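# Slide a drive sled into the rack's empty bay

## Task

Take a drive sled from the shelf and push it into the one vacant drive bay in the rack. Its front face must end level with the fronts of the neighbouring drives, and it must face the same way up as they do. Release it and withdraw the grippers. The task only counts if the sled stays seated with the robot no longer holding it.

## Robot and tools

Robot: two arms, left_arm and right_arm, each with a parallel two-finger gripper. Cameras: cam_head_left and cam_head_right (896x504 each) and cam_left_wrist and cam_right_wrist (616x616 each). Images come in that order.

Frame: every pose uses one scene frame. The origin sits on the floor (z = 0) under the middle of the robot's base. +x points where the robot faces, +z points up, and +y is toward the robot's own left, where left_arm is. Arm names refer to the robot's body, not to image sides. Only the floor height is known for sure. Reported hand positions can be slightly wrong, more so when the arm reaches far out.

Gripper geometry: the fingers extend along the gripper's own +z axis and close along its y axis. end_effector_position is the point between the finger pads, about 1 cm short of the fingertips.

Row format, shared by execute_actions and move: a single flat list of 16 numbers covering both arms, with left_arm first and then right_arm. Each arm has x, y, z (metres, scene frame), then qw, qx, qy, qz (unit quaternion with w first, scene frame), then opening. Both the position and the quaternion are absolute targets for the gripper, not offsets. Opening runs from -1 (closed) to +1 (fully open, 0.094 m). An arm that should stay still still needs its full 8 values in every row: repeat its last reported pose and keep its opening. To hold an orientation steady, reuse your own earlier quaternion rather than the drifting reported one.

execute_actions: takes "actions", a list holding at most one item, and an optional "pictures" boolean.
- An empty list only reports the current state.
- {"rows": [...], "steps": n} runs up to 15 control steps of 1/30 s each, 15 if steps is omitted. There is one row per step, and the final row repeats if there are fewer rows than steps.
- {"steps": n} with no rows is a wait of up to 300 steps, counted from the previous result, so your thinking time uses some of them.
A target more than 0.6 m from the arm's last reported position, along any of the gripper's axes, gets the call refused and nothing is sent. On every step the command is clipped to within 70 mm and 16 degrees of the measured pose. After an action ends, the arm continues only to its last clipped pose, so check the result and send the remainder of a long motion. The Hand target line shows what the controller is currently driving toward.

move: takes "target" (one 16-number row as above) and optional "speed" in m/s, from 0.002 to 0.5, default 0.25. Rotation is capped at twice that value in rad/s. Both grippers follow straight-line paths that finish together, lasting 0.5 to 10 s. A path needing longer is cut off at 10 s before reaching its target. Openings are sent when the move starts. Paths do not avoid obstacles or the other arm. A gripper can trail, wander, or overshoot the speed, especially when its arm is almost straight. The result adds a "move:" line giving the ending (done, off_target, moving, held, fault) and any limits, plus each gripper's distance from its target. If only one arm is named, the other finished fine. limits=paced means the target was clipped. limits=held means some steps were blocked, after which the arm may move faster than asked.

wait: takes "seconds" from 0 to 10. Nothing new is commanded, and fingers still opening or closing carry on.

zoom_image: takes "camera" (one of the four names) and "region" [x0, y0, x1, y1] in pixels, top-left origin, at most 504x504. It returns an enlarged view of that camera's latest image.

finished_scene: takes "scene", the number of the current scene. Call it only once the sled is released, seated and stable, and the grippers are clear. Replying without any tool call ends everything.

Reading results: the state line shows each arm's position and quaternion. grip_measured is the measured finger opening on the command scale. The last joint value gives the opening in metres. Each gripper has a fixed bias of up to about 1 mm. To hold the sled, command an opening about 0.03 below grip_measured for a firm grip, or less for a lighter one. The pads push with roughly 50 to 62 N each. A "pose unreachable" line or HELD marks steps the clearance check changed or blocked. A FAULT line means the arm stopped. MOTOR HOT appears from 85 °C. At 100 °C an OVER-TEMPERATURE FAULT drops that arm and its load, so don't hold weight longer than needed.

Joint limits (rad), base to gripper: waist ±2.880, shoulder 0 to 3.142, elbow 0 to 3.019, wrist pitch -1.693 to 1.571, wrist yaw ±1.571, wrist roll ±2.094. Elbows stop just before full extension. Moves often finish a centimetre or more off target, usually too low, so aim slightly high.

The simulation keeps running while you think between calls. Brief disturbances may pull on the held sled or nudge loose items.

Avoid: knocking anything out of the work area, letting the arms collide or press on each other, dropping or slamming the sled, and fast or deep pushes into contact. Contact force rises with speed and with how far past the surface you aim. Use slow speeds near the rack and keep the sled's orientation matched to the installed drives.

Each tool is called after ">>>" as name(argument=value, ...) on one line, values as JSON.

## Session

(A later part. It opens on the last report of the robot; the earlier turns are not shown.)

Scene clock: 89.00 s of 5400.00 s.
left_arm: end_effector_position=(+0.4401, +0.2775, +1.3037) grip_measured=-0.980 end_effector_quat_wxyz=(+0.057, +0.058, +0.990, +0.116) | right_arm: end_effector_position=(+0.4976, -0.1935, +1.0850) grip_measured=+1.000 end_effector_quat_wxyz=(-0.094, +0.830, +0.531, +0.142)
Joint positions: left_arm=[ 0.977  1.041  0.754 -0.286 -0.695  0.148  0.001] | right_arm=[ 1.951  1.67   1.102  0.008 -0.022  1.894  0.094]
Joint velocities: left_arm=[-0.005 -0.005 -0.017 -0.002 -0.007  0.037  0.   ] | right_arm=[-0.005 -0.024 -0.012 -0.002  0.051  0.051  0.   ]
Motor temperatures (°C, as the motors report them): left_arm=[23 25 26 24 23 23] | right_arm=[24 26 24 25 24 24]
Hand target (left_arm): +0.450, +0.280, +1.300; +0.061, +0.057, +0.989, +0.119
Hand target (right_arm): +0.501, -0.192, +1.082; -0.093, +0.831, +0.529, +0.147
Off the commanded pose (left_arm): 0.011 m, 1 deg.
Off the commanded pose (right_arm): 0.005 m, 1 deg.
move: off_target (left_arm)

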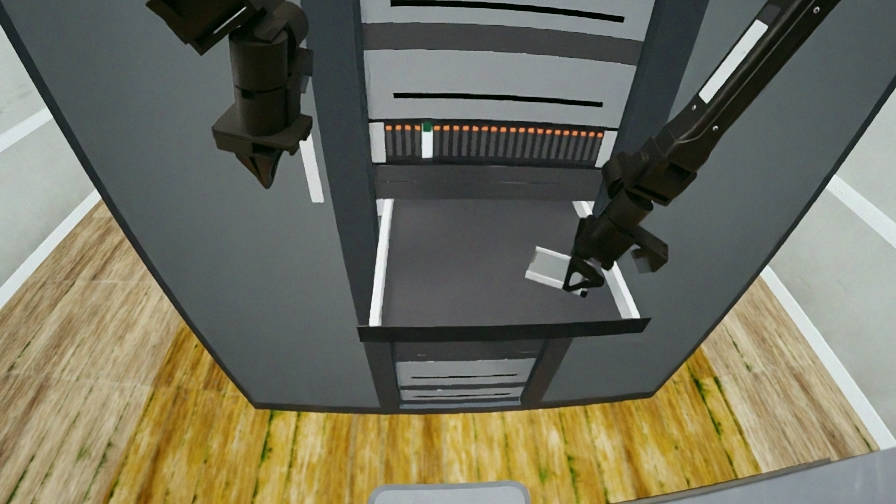

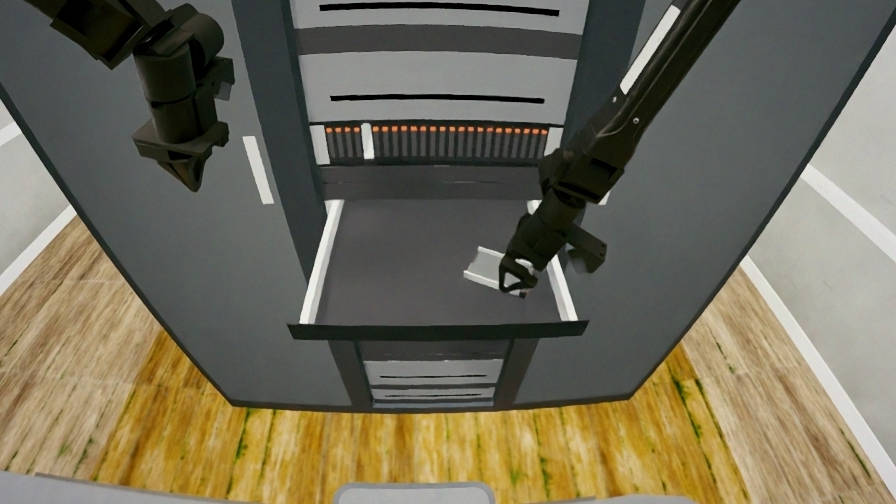

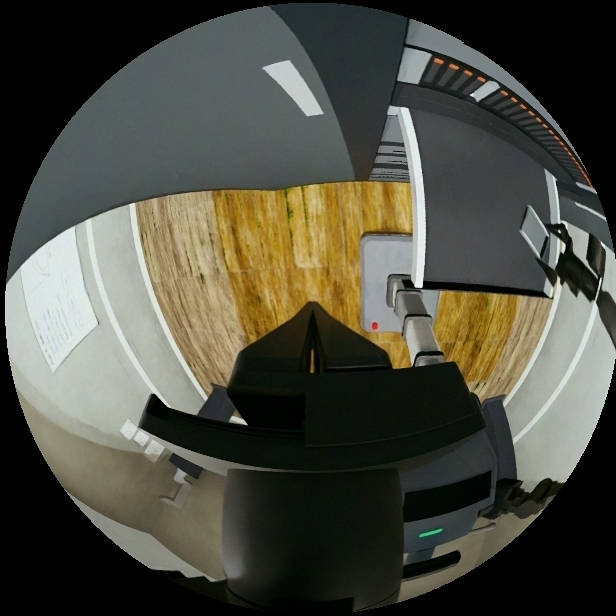

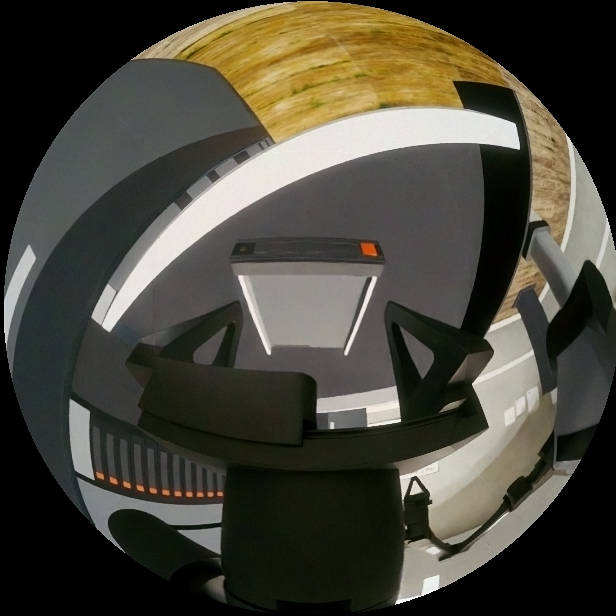

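>>> move(target=[0.45,0.28,1.30,0.061,0.057,0.989,0.119,-1, 0.506,-0.200,1.070,-0.0933,0.8308,0.5289,0.1465,1], speed=0.02)

Scene clock: 93.90 s of 5400.00 s.
left_arm: end_effector_position=(+0.4401, +0.2775, +1.3037) grip_measured=-0.980 end_effector_quat_wxyz=(+0.057, +0.058, +0.990, +0.116) | right_arm: end_effector_position=(+0.5057, -0.1940, +1.0762) grip_measured=+1.000 end_effector_quat_wxyz=(-0.096, +0.831, +0.528, +0.148)
Joint positions: left_arm=[ 0.977  1.041  0.754 -0.286 -0.695  0.148  0.001] | right_arm=[ 1.943  1.695  1.135  0.008 -0.039  1.894  0.094]
Joint velocities: left_arm=[-0.005 -0.005  0.007  0.002 -0.007  0.037  0.   ] | right_arm=[-0.015 -0.005  0.007  0.012  0.007  0.007  0.   ]
Motor temperatures (°C, as the motors report them): left_arm=[23 25 26 24 23 23] | right_arm=[24 26 24 25 24 24]
Hand target (left_arm): +0.450, +0.280, +1.300; +0.061, +0.057, +0.989, +0.119
Hand target (right_arm): +0.506, -0.200, +1.070; -0.093, +0.831, +0.529, +0.146
Off the commanded pose (left_arm): 0.011 m, 1 deg.
Off the commanded pose (right_arm): 0.009 m, 0 deg.
After step 90, 0.70 s passed at rest.
move: off_target (left_arm)

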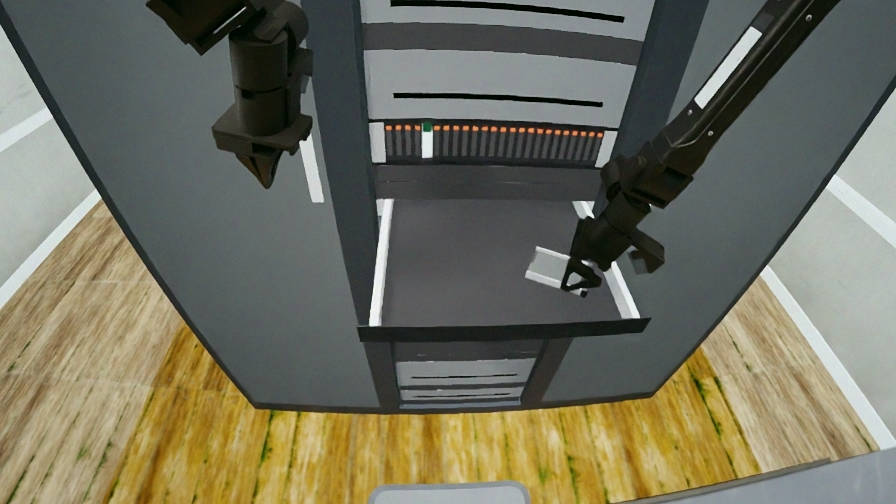

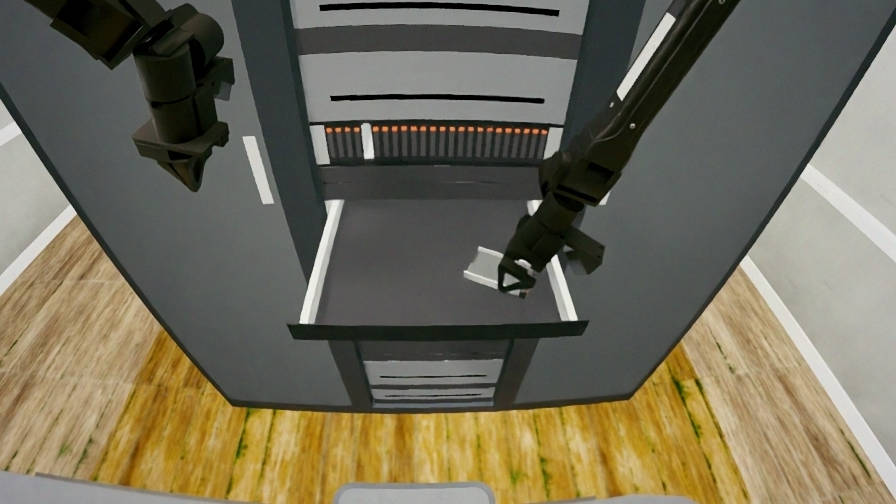

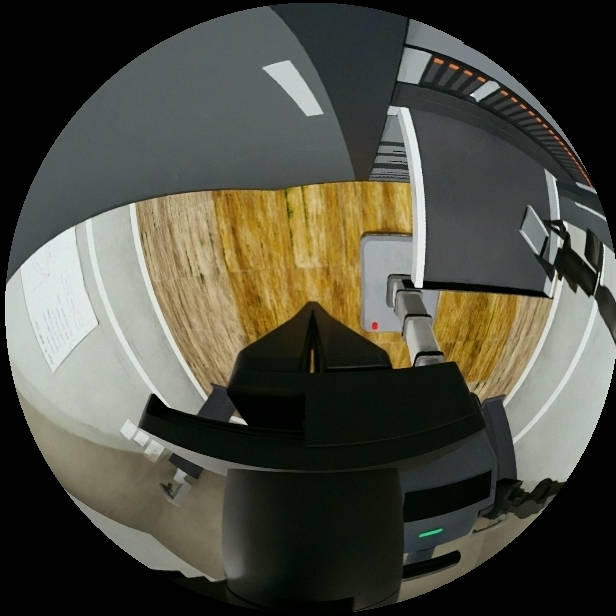

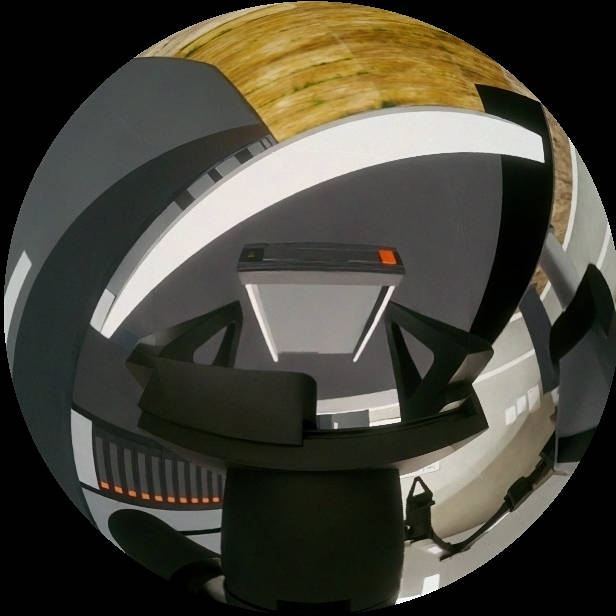

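>>> zoom_image(camera="cam_head_left", region=[510, 210, 690, 320])

Region (510, 210, 690, 320) of cam_head_left's 896x504 image, scaled by 2.800, with more detail than that image has.

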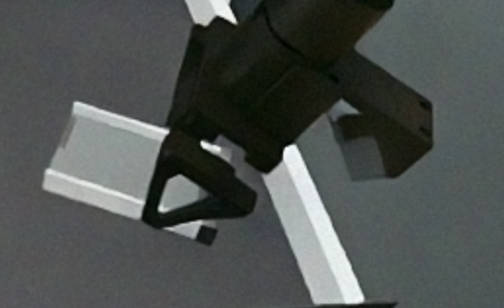

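>>> move(target=[0.45,0.28,1.30,0.061,0.057,0.989,0.119,-1, 0.500,-0.203,1.066,-0.0933,0.8308,0.5289,0.1465,1], speed=0.02)

Scene clock: 98.80 s of 5400.00 s.
left_arm: end_effector_position=(+0.4401, +0.2775, +1.3037) grip_measured=-0.980 end_effector_quat_wxyz=(+0.057, +0.058, +0.990, +0.116) | right_arm: end_effector_position=(+0.5045, -0.1981, +1.0727) grip_measured=+1.000 end_effector_quat_wxyz=(-0.095, +0.831, +0.527, +0.149)
Joint positions: left_arm=[ 0.977  1.041  0.754 -0.286 -0.695  0.148  0.001] | right_arm=[ 1.933  1.701  1.135  0.016 -0.047  1.89   0.094]
Joint velocities: left_arm=[-0.015 -0.015  0.017 -0.002  0.051 -0.051  0.   ] | right_arm=[-0.005  0.024  0.007  0.002 -0.095 -0.051  0.   ]
Motor temperatures (°C, as the motors report them): left_arm=[23 25 26 24 23 23] | right_arm=[24 26 24 25 24 24]
Hand target (left_arm): +0.450, +0.280, +1.300; +0.061, +0.057, +0.989, +0.119
Hand target (right_arm): +0.500, -0.203, +1.066; -0.093, +0.831, +0.529, +0.147
Off the commanded pose (left_arm): 0.011 m, 1 deg.
Off the commanded pose (right_arm): 0.009 m, 0 deg.
After step 90, 0.80 s passed at rest.
move: off_target (left_arm)

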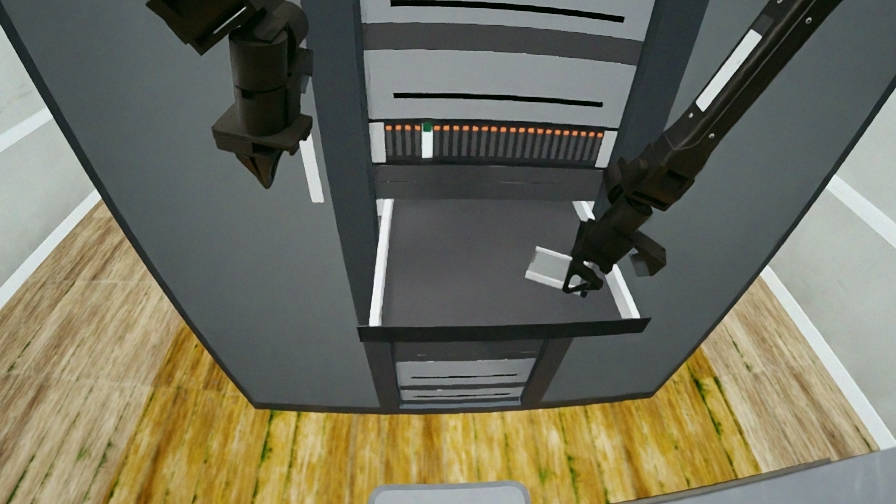

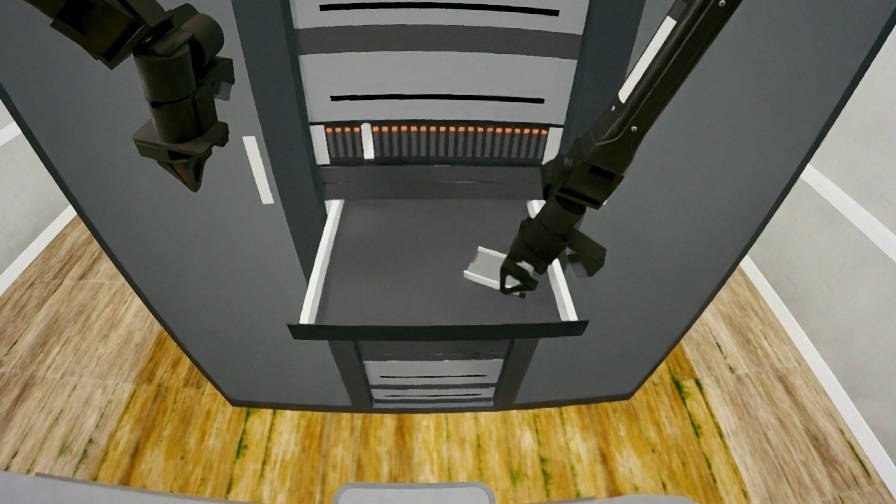

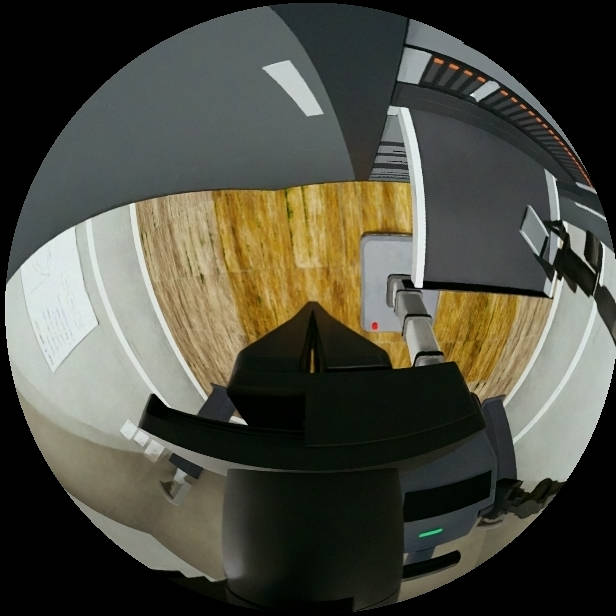

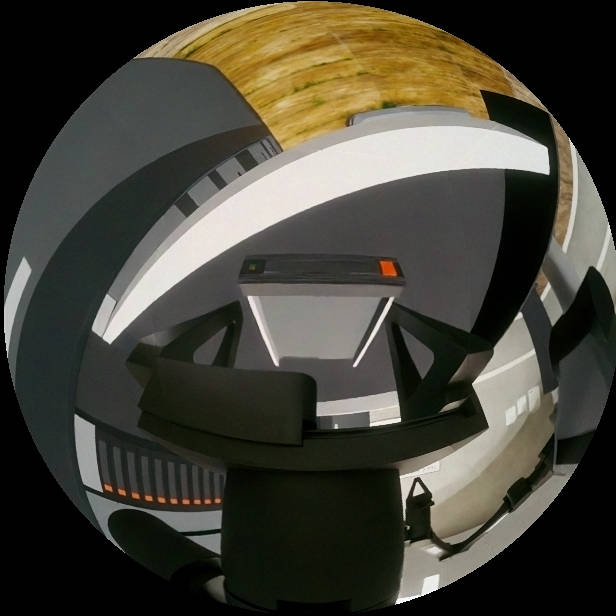

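>>> move(target=[0.45,0.28,1.30,0.061,0.057,0.989,0.119,-1, 0.5045,-0.1981,1.0727,-0.0933,0.8308,0.5289,0.1465,0.58], speed=0.02)

Scene clock: 101.20 s of 5400.00 s.
left_arm: end_effector_position=(+0.4401, +0.2775, +1.3037) grip_measured=-0.980 end_effector_quat_wxyz=(+0.057, +0.058, +0.990, +0.116) | right_arm: end_effector_position=(+0.5045, -0.1985, +1.0725) grip_measured=+0.587 end_effector_quat_wxyz=(-0.094, +0.831, +0.527, +0.148)
Joint positions: left_arm=[ 0.977  1.041  0.754 -0.286 -0.695  0.148  0.001] | right_arm=[ 1.933  1.701  1.135  0.016 -0.044  1.89   0.075]
Joint velocities: left_arm=[ 0.015 -0.005  0.002 -0.002 -0.007 -0.022  0.001] | right_arm=[-0.005 -0.024 -0.002 -0.012  0.022 -0.037  0.001]
Motor temperatures (°C, as the motors report them): left_arm=[23 25 26 24 23 23] | right_arm=[24 26 24 25 24 24]
Hand target (left_arm): +0.450, +0.280, +1.300; +0.061, +0.057, +0.989, +0.119
Hand target (right_arm): +0.505, -0.198, +1.073; -0.093, +0.831, +0.529, +0.146
Off the commanded pose (left_arm): 0.011 m, 1 deg.
Off the commanded pose (right_arm): 0.000 m, 0 deg.
move: off_target (left_arm)

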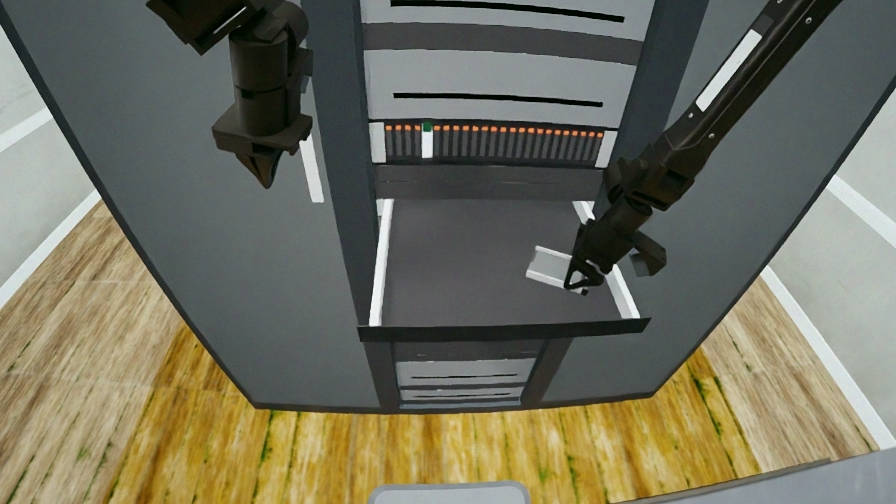

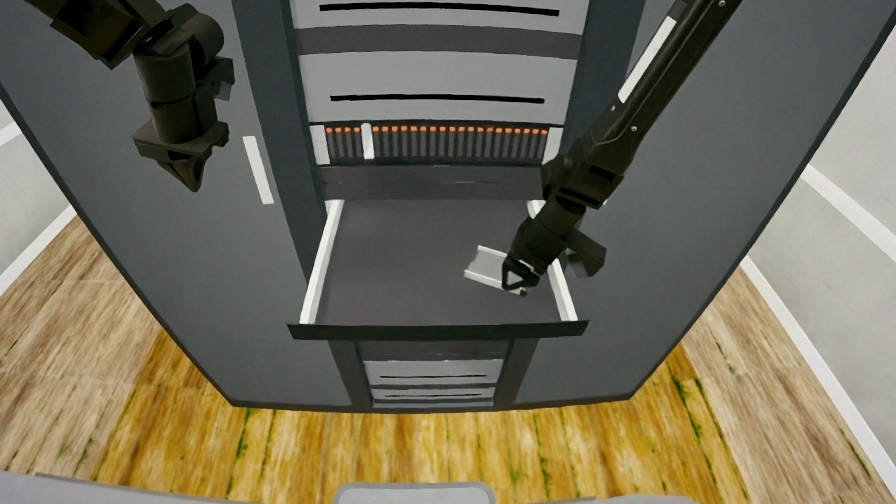

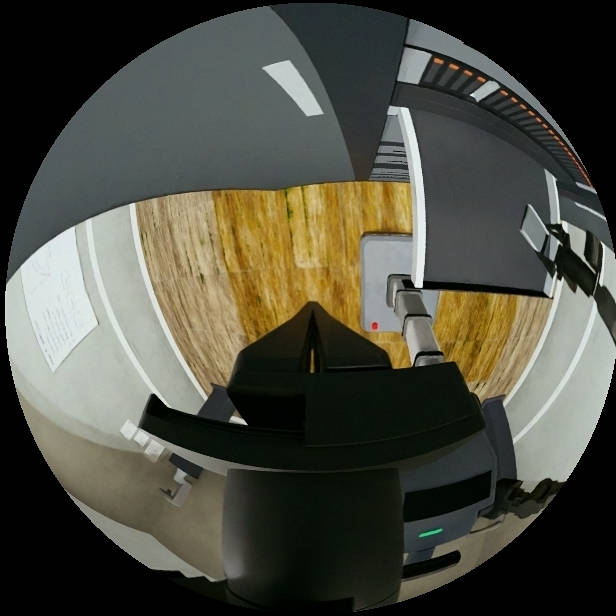

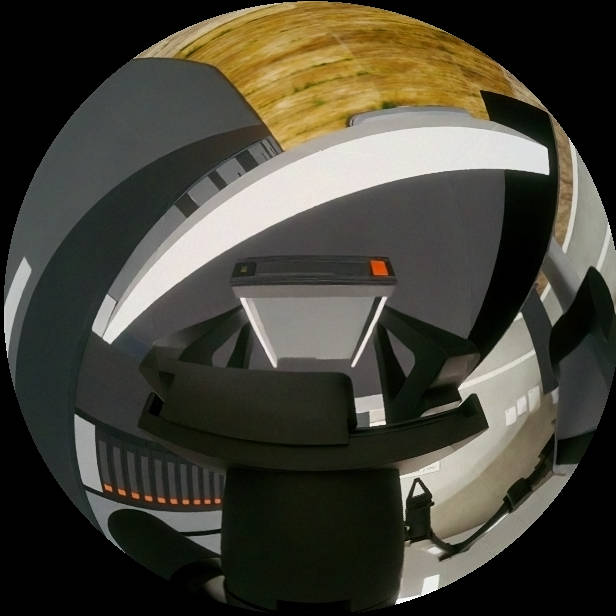

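>>> execute_actions(actions=[{"rows":[[0.45,0.28,1.30,0.061,0.057,0.989,0.119,-1, 0.5045,-0.1981,1.0727,-0.0933,0.8308,0.5289,0.1465,0.54]],"steps":10}], pictures=false)

>>> move(target=[0.45,0.28,1.30,0.061,0.057,0.989,0.119,-1, 0.47,-0.17,1.20,-0.0933,0.8308,0.5289,0.1465,0.54], speed=0.1)

Scene clock: 105.20 s of 5400.00 s.
left_arm: end_effector_position=(+0.4401, +0.2775, +1.3037) grip_measured=-0.980 end_effector_quat_wxyz=(+0.057, +0.058, +0.990, +0.116) | right_arm: end_effector_position=(+0.5045, -0.1985, +1.0725) grip_measured=+0.562 end_effector_quat_wxyz=(-0.094, +0.831, +0.527, +0.148)
Joint positions: left_arm=[ 0.977  1.041  0.754 -0.286 -0.695  0.148  0.001] | right_arm=[ 1.933  1.701  1.135  0.016 -0.044  1.89   0.073]
Joint velocities: left_arm=[-0.024 -0.005 -0.007  0.007 -0.007 -0.022  0.001] | right_arm=[-0.005 -0.015 -0.012 -0.002 -0.051 -0.11  -0.002]
Motor temperatures (°C, as the motors report them): left_arm=[23 25 26 24 23 23] | right_arm=[24 26 24 25 24 24]
Hand target (left_arm): +0.450, +0.280, +1.300; +0.061, +0.057, +0.989, +0.119
Hand target (right_arm): +0.504, -0.198, +1.073; -0.093, +0.831, +0.529, +0.147
Off the commanded pose (left_arm): 0.011 m, 1 deg.
Off the commanded pose (right_arm): 0.000 m, 0 deg.
Steps of this call (steps 1 to 90: nothing new was sent; then 0.67 s passed at rest; steps 91 to 100: all 10 steps of this action). Readings (end_effector_position):
91: left_arm (+0.4401, +0.2775, +1.3037) | right_arm (+0.5045, -0.1985, +1.0725)
92: left_arm (+0.4401, +0.2775, +1.3037) | right_arm (+0.5045, -0.1985, +1.0725)
94: left_arm (+0.4401, +0.2775, +1.3037) | right_arm (+0.5045, -0.1985, +1.0725)
98: left_arm (+0.4401, +0.2775, +1.3037) | right_arm (+0.5045, -0.1985, +1.0725)
100: the state above

Scene clock: 107.17 s of 5400.00 s.
left_arm: end_effector_position=(+0.4401, +0.2775, +1.3037) grip_measured=-0.980 end_effector_quat_wxyz=(+0.057, +0.058, +0.990, +0.116) | right_arm: end_effector_position=(+0.4617, -0.1768, +1.1887) grip_measured=+0.562 end_effector_quat_wxyz=(-0.093, +0.831, +0.532, +0.137)
Joint positions: left_arm=[ 0.977  1.041  0.754 -0.286 -0.695  0.148  0.001] | right_arm=[ 2.059  1.396  0.878 -0.052  0.077  1.951  0.073]
Joint velocities: left_arm=[-0.005 -0.015 -0.002  0.012 -0.022  0.022  0.   ] | right_arm=[-0.005  0.005  0.007  0.002  0.022 -0.051 -0.001]
Motor temperatures (°C, as the motors report them): left_arm=[23 25 26 24 23 23] | right_arm=[24 26 24 25 24 24]
Hand target (left_arm): +0.450, +0.280, +1.300; +0.061, +0.057, +0.989, +0.119
Hand target (right_arm): +0.468, -0.172, +1.199; -0.094, +0.831, +0.529, +0.146
Off the commanded pose (left_arm): 0.011 m, 1 deg.
Off the commanded pose (right_arm): 0.016 m, 1 deg.
move: off_target (left_arm, right_arm)

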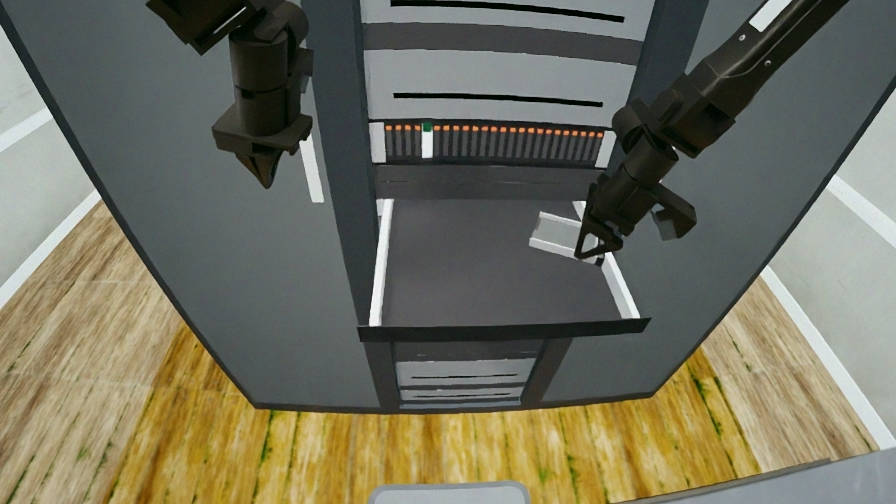

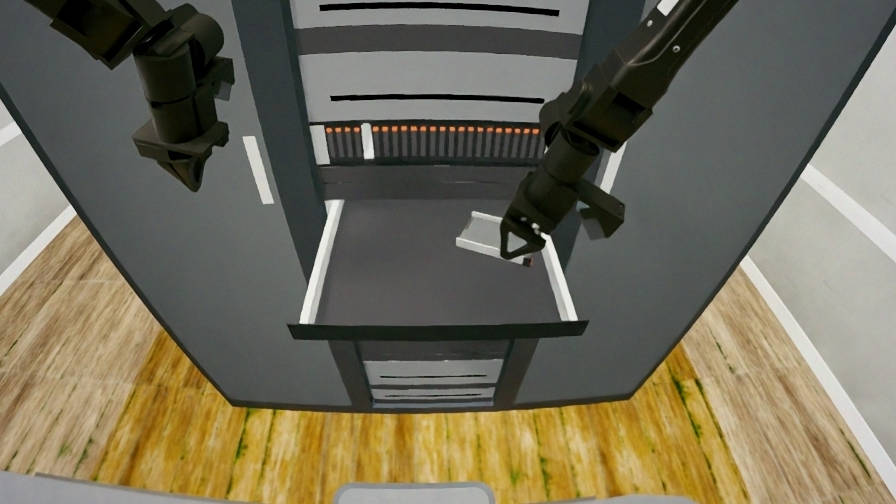

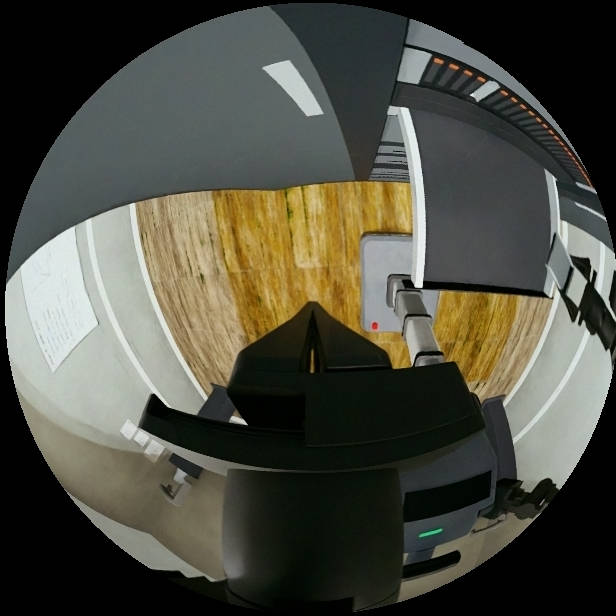

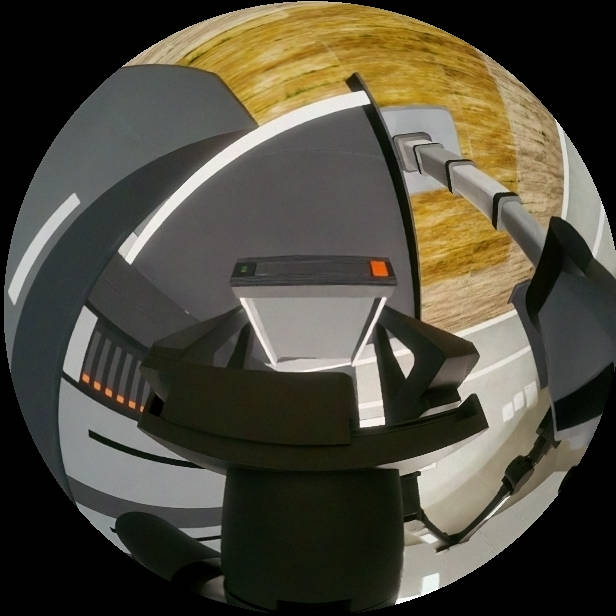

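>>> move(target=[0.45,0.28,1.30,0.061,0.057,0.989,0.119,-1, 0.50,-0.13,1.09,-0.1228,0.6964,0.6964,0.1228,0.525], speed=0.1)

Scene clock: 143.47 s of 5400.00 s.
left_arm: end_effector_position=(+0.4401, +0.2775, +1.3037) grip_measured=-0.980 end_effector_quat_wxyz=(+0.057, +0.058, +0.990, +0.116) | right_arm: end_effector_position=(+0.4973, -0.1322, +1.0910) grip_measured=+0.562 end_effector_quat_wxyz=(-0.121, +0.702, +0.692, +0.119)
Joint positions: left_arm=[ 0.977  1.041  0.754 -0.286 -0.695  0.148  0.001] | right_arm=[ 2.059  1.717  1.212 -0.195  0.047  1.564  0.073]
Joint velocities: left_arm=[-0.005 -0.015  0.007  0.002 -0.051  0.007 -0.   ] | right_arm=[-0.005  0.005  0.007 -0.002  0.066  0.007 -0.   ]
Motor temperatures (°C, as the motors report them): left_arm=[23 25 26 24 23 23] | right_arm=[25 26 24 25 24 24]
Hand target (left_arm): +0.450, +0.280, +1.300; +0.061, +0.057, +0.989, +0.119
Hand target (right_arm): +0.501, -0.129, +1.091; -0.123, +0.697, +0.696, +0.123
Off the commanded pose (left_arm): 0.011 m, 1 deg.
Off the commanded pose (right_arm): 0.004 m, 1 deg.
After step 90, 30.77 s passed at rest.
move: off_target (left_arm)

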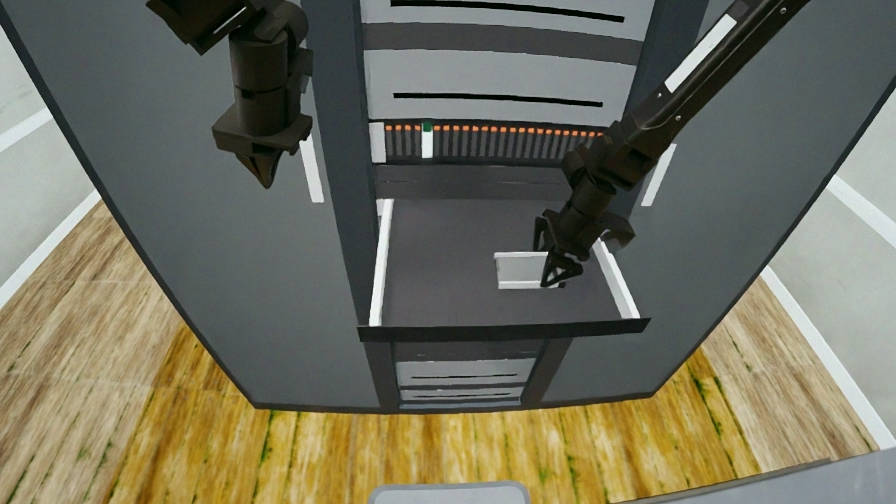

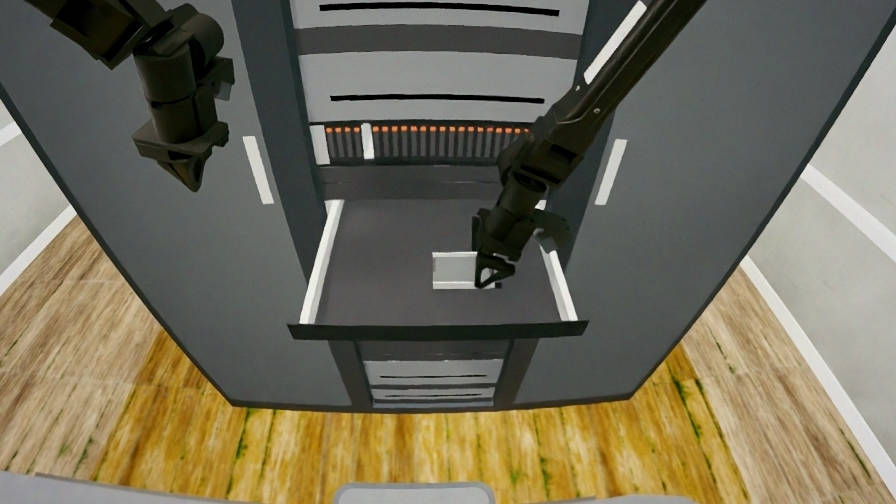

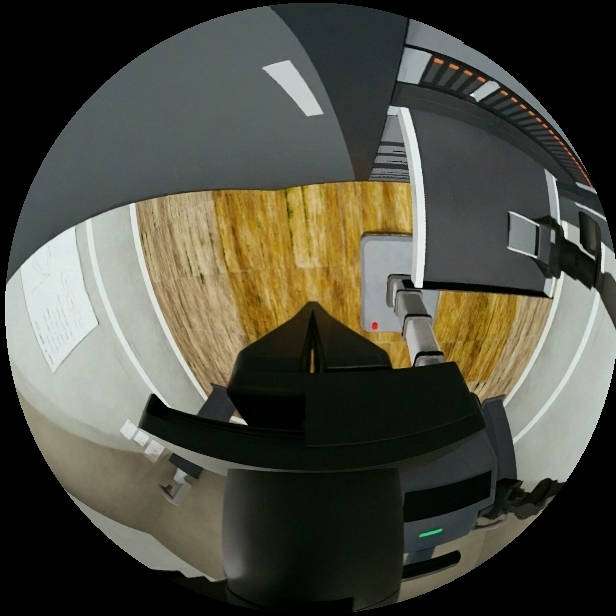

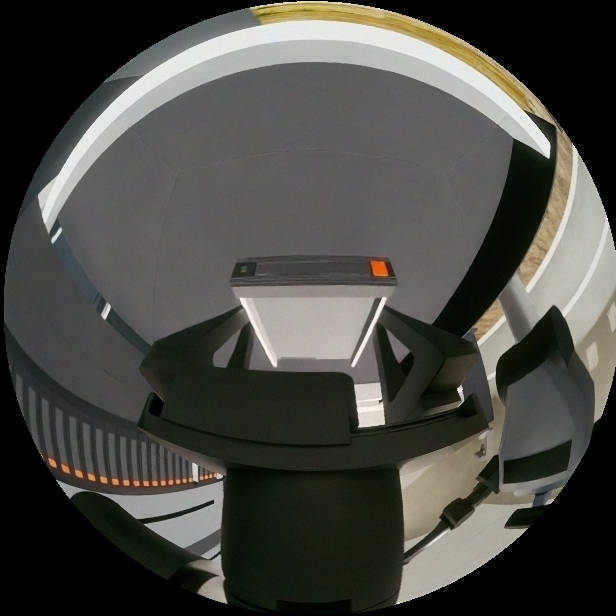

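>>> move(target=[0.45,0.28,1.30,0.061,0.057,0.989,0.119,-1, 0.50,-0.13,1.070,-0.1228,0.6964,0.6964,0.1228,0.525], speed=0.02)

Scene clock: 147.03 s of 5400.00 s.
left_arm: end_effector_position=(+0.4401, +0.2775, +1.3037) grip_measured=-0.980 end_effector_quat_wxyz=(+0.057, +0.058, +0.990, +0.116) | right_arm: end_effector_position=(+0.4945, -0.1250, +1.0744) grip_measured=+0.562 end_effector_quat_wxyz=(-0.128, +0.696, +0.696, +0.119)
Joint positions: left_arm=[ 0.977  1.041  0.754 -0.286 -0.695  0.148  0.001] | right_arm=[ 2.056  1.764  1.242 -0.19   0.035  1.551  0.073]
Joint velocities: left_arm=[-0.005 -0.005 -0.012 -0.017  0.007  0.007  0.   ] | right_arm=[ 0.005 -0.015  0.002 -0.007 -0.037  0.051 -0.001]
Motor temperatures (°C, as the motors report them): left_arm=[23 25 26 24 23 23] | right_arm=[25 26 24 25 24 24]
Hand target (left_arm): +0.450, +0.280, +1.300; +0.061, +0.057, +0.989, +0.119
Hand target (right_arm): +0.500, -0.130, +1.070; -0.123, +0.696, +0.696, +0.123
Off the commanded pose (left_arm): 0.011 m, 1 deg.
Off the commanded pose (right_arm): 0.009 m, 1 deg.
move: off_target (left_arm)

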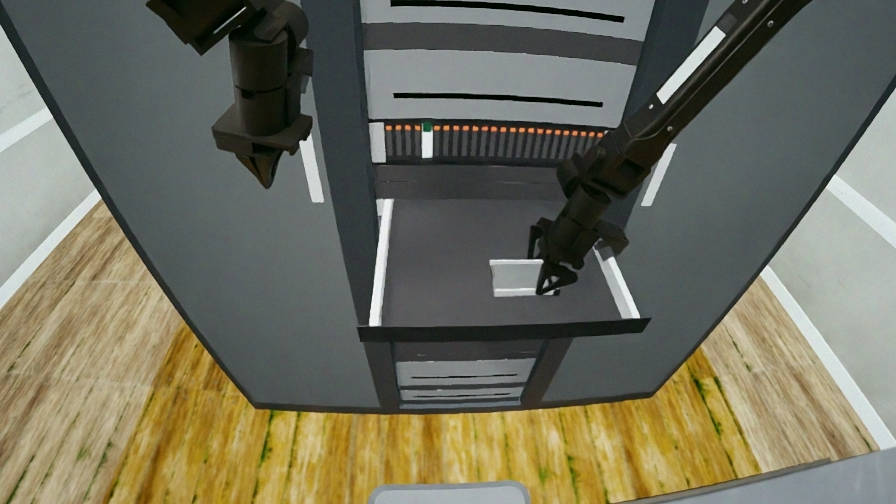

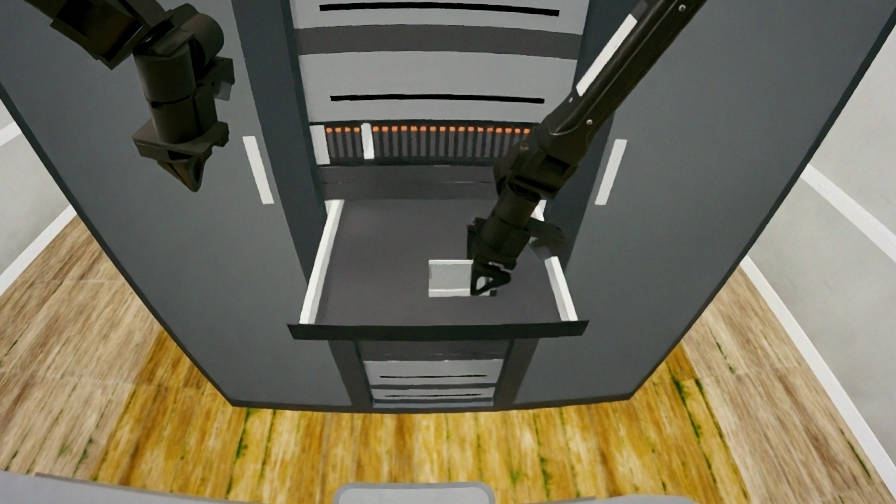

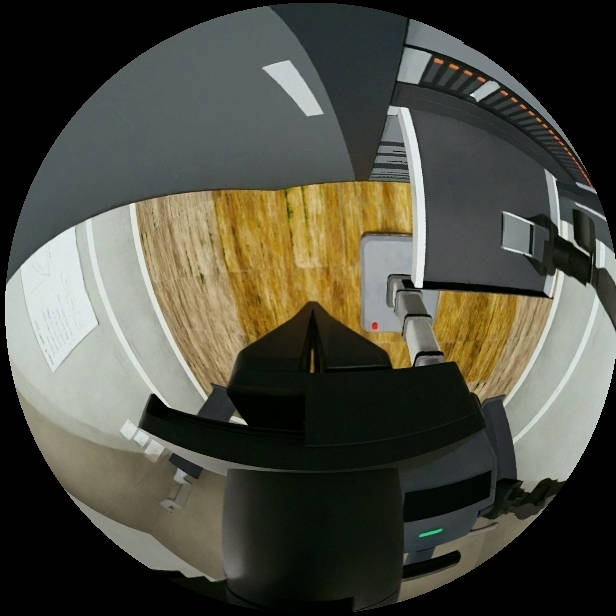

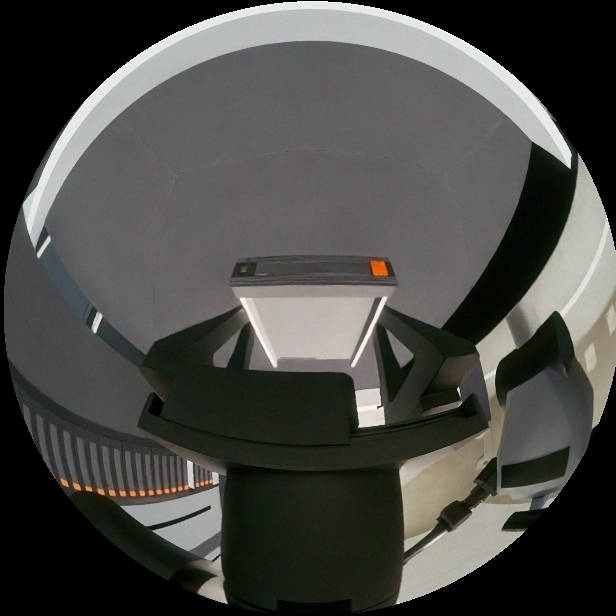

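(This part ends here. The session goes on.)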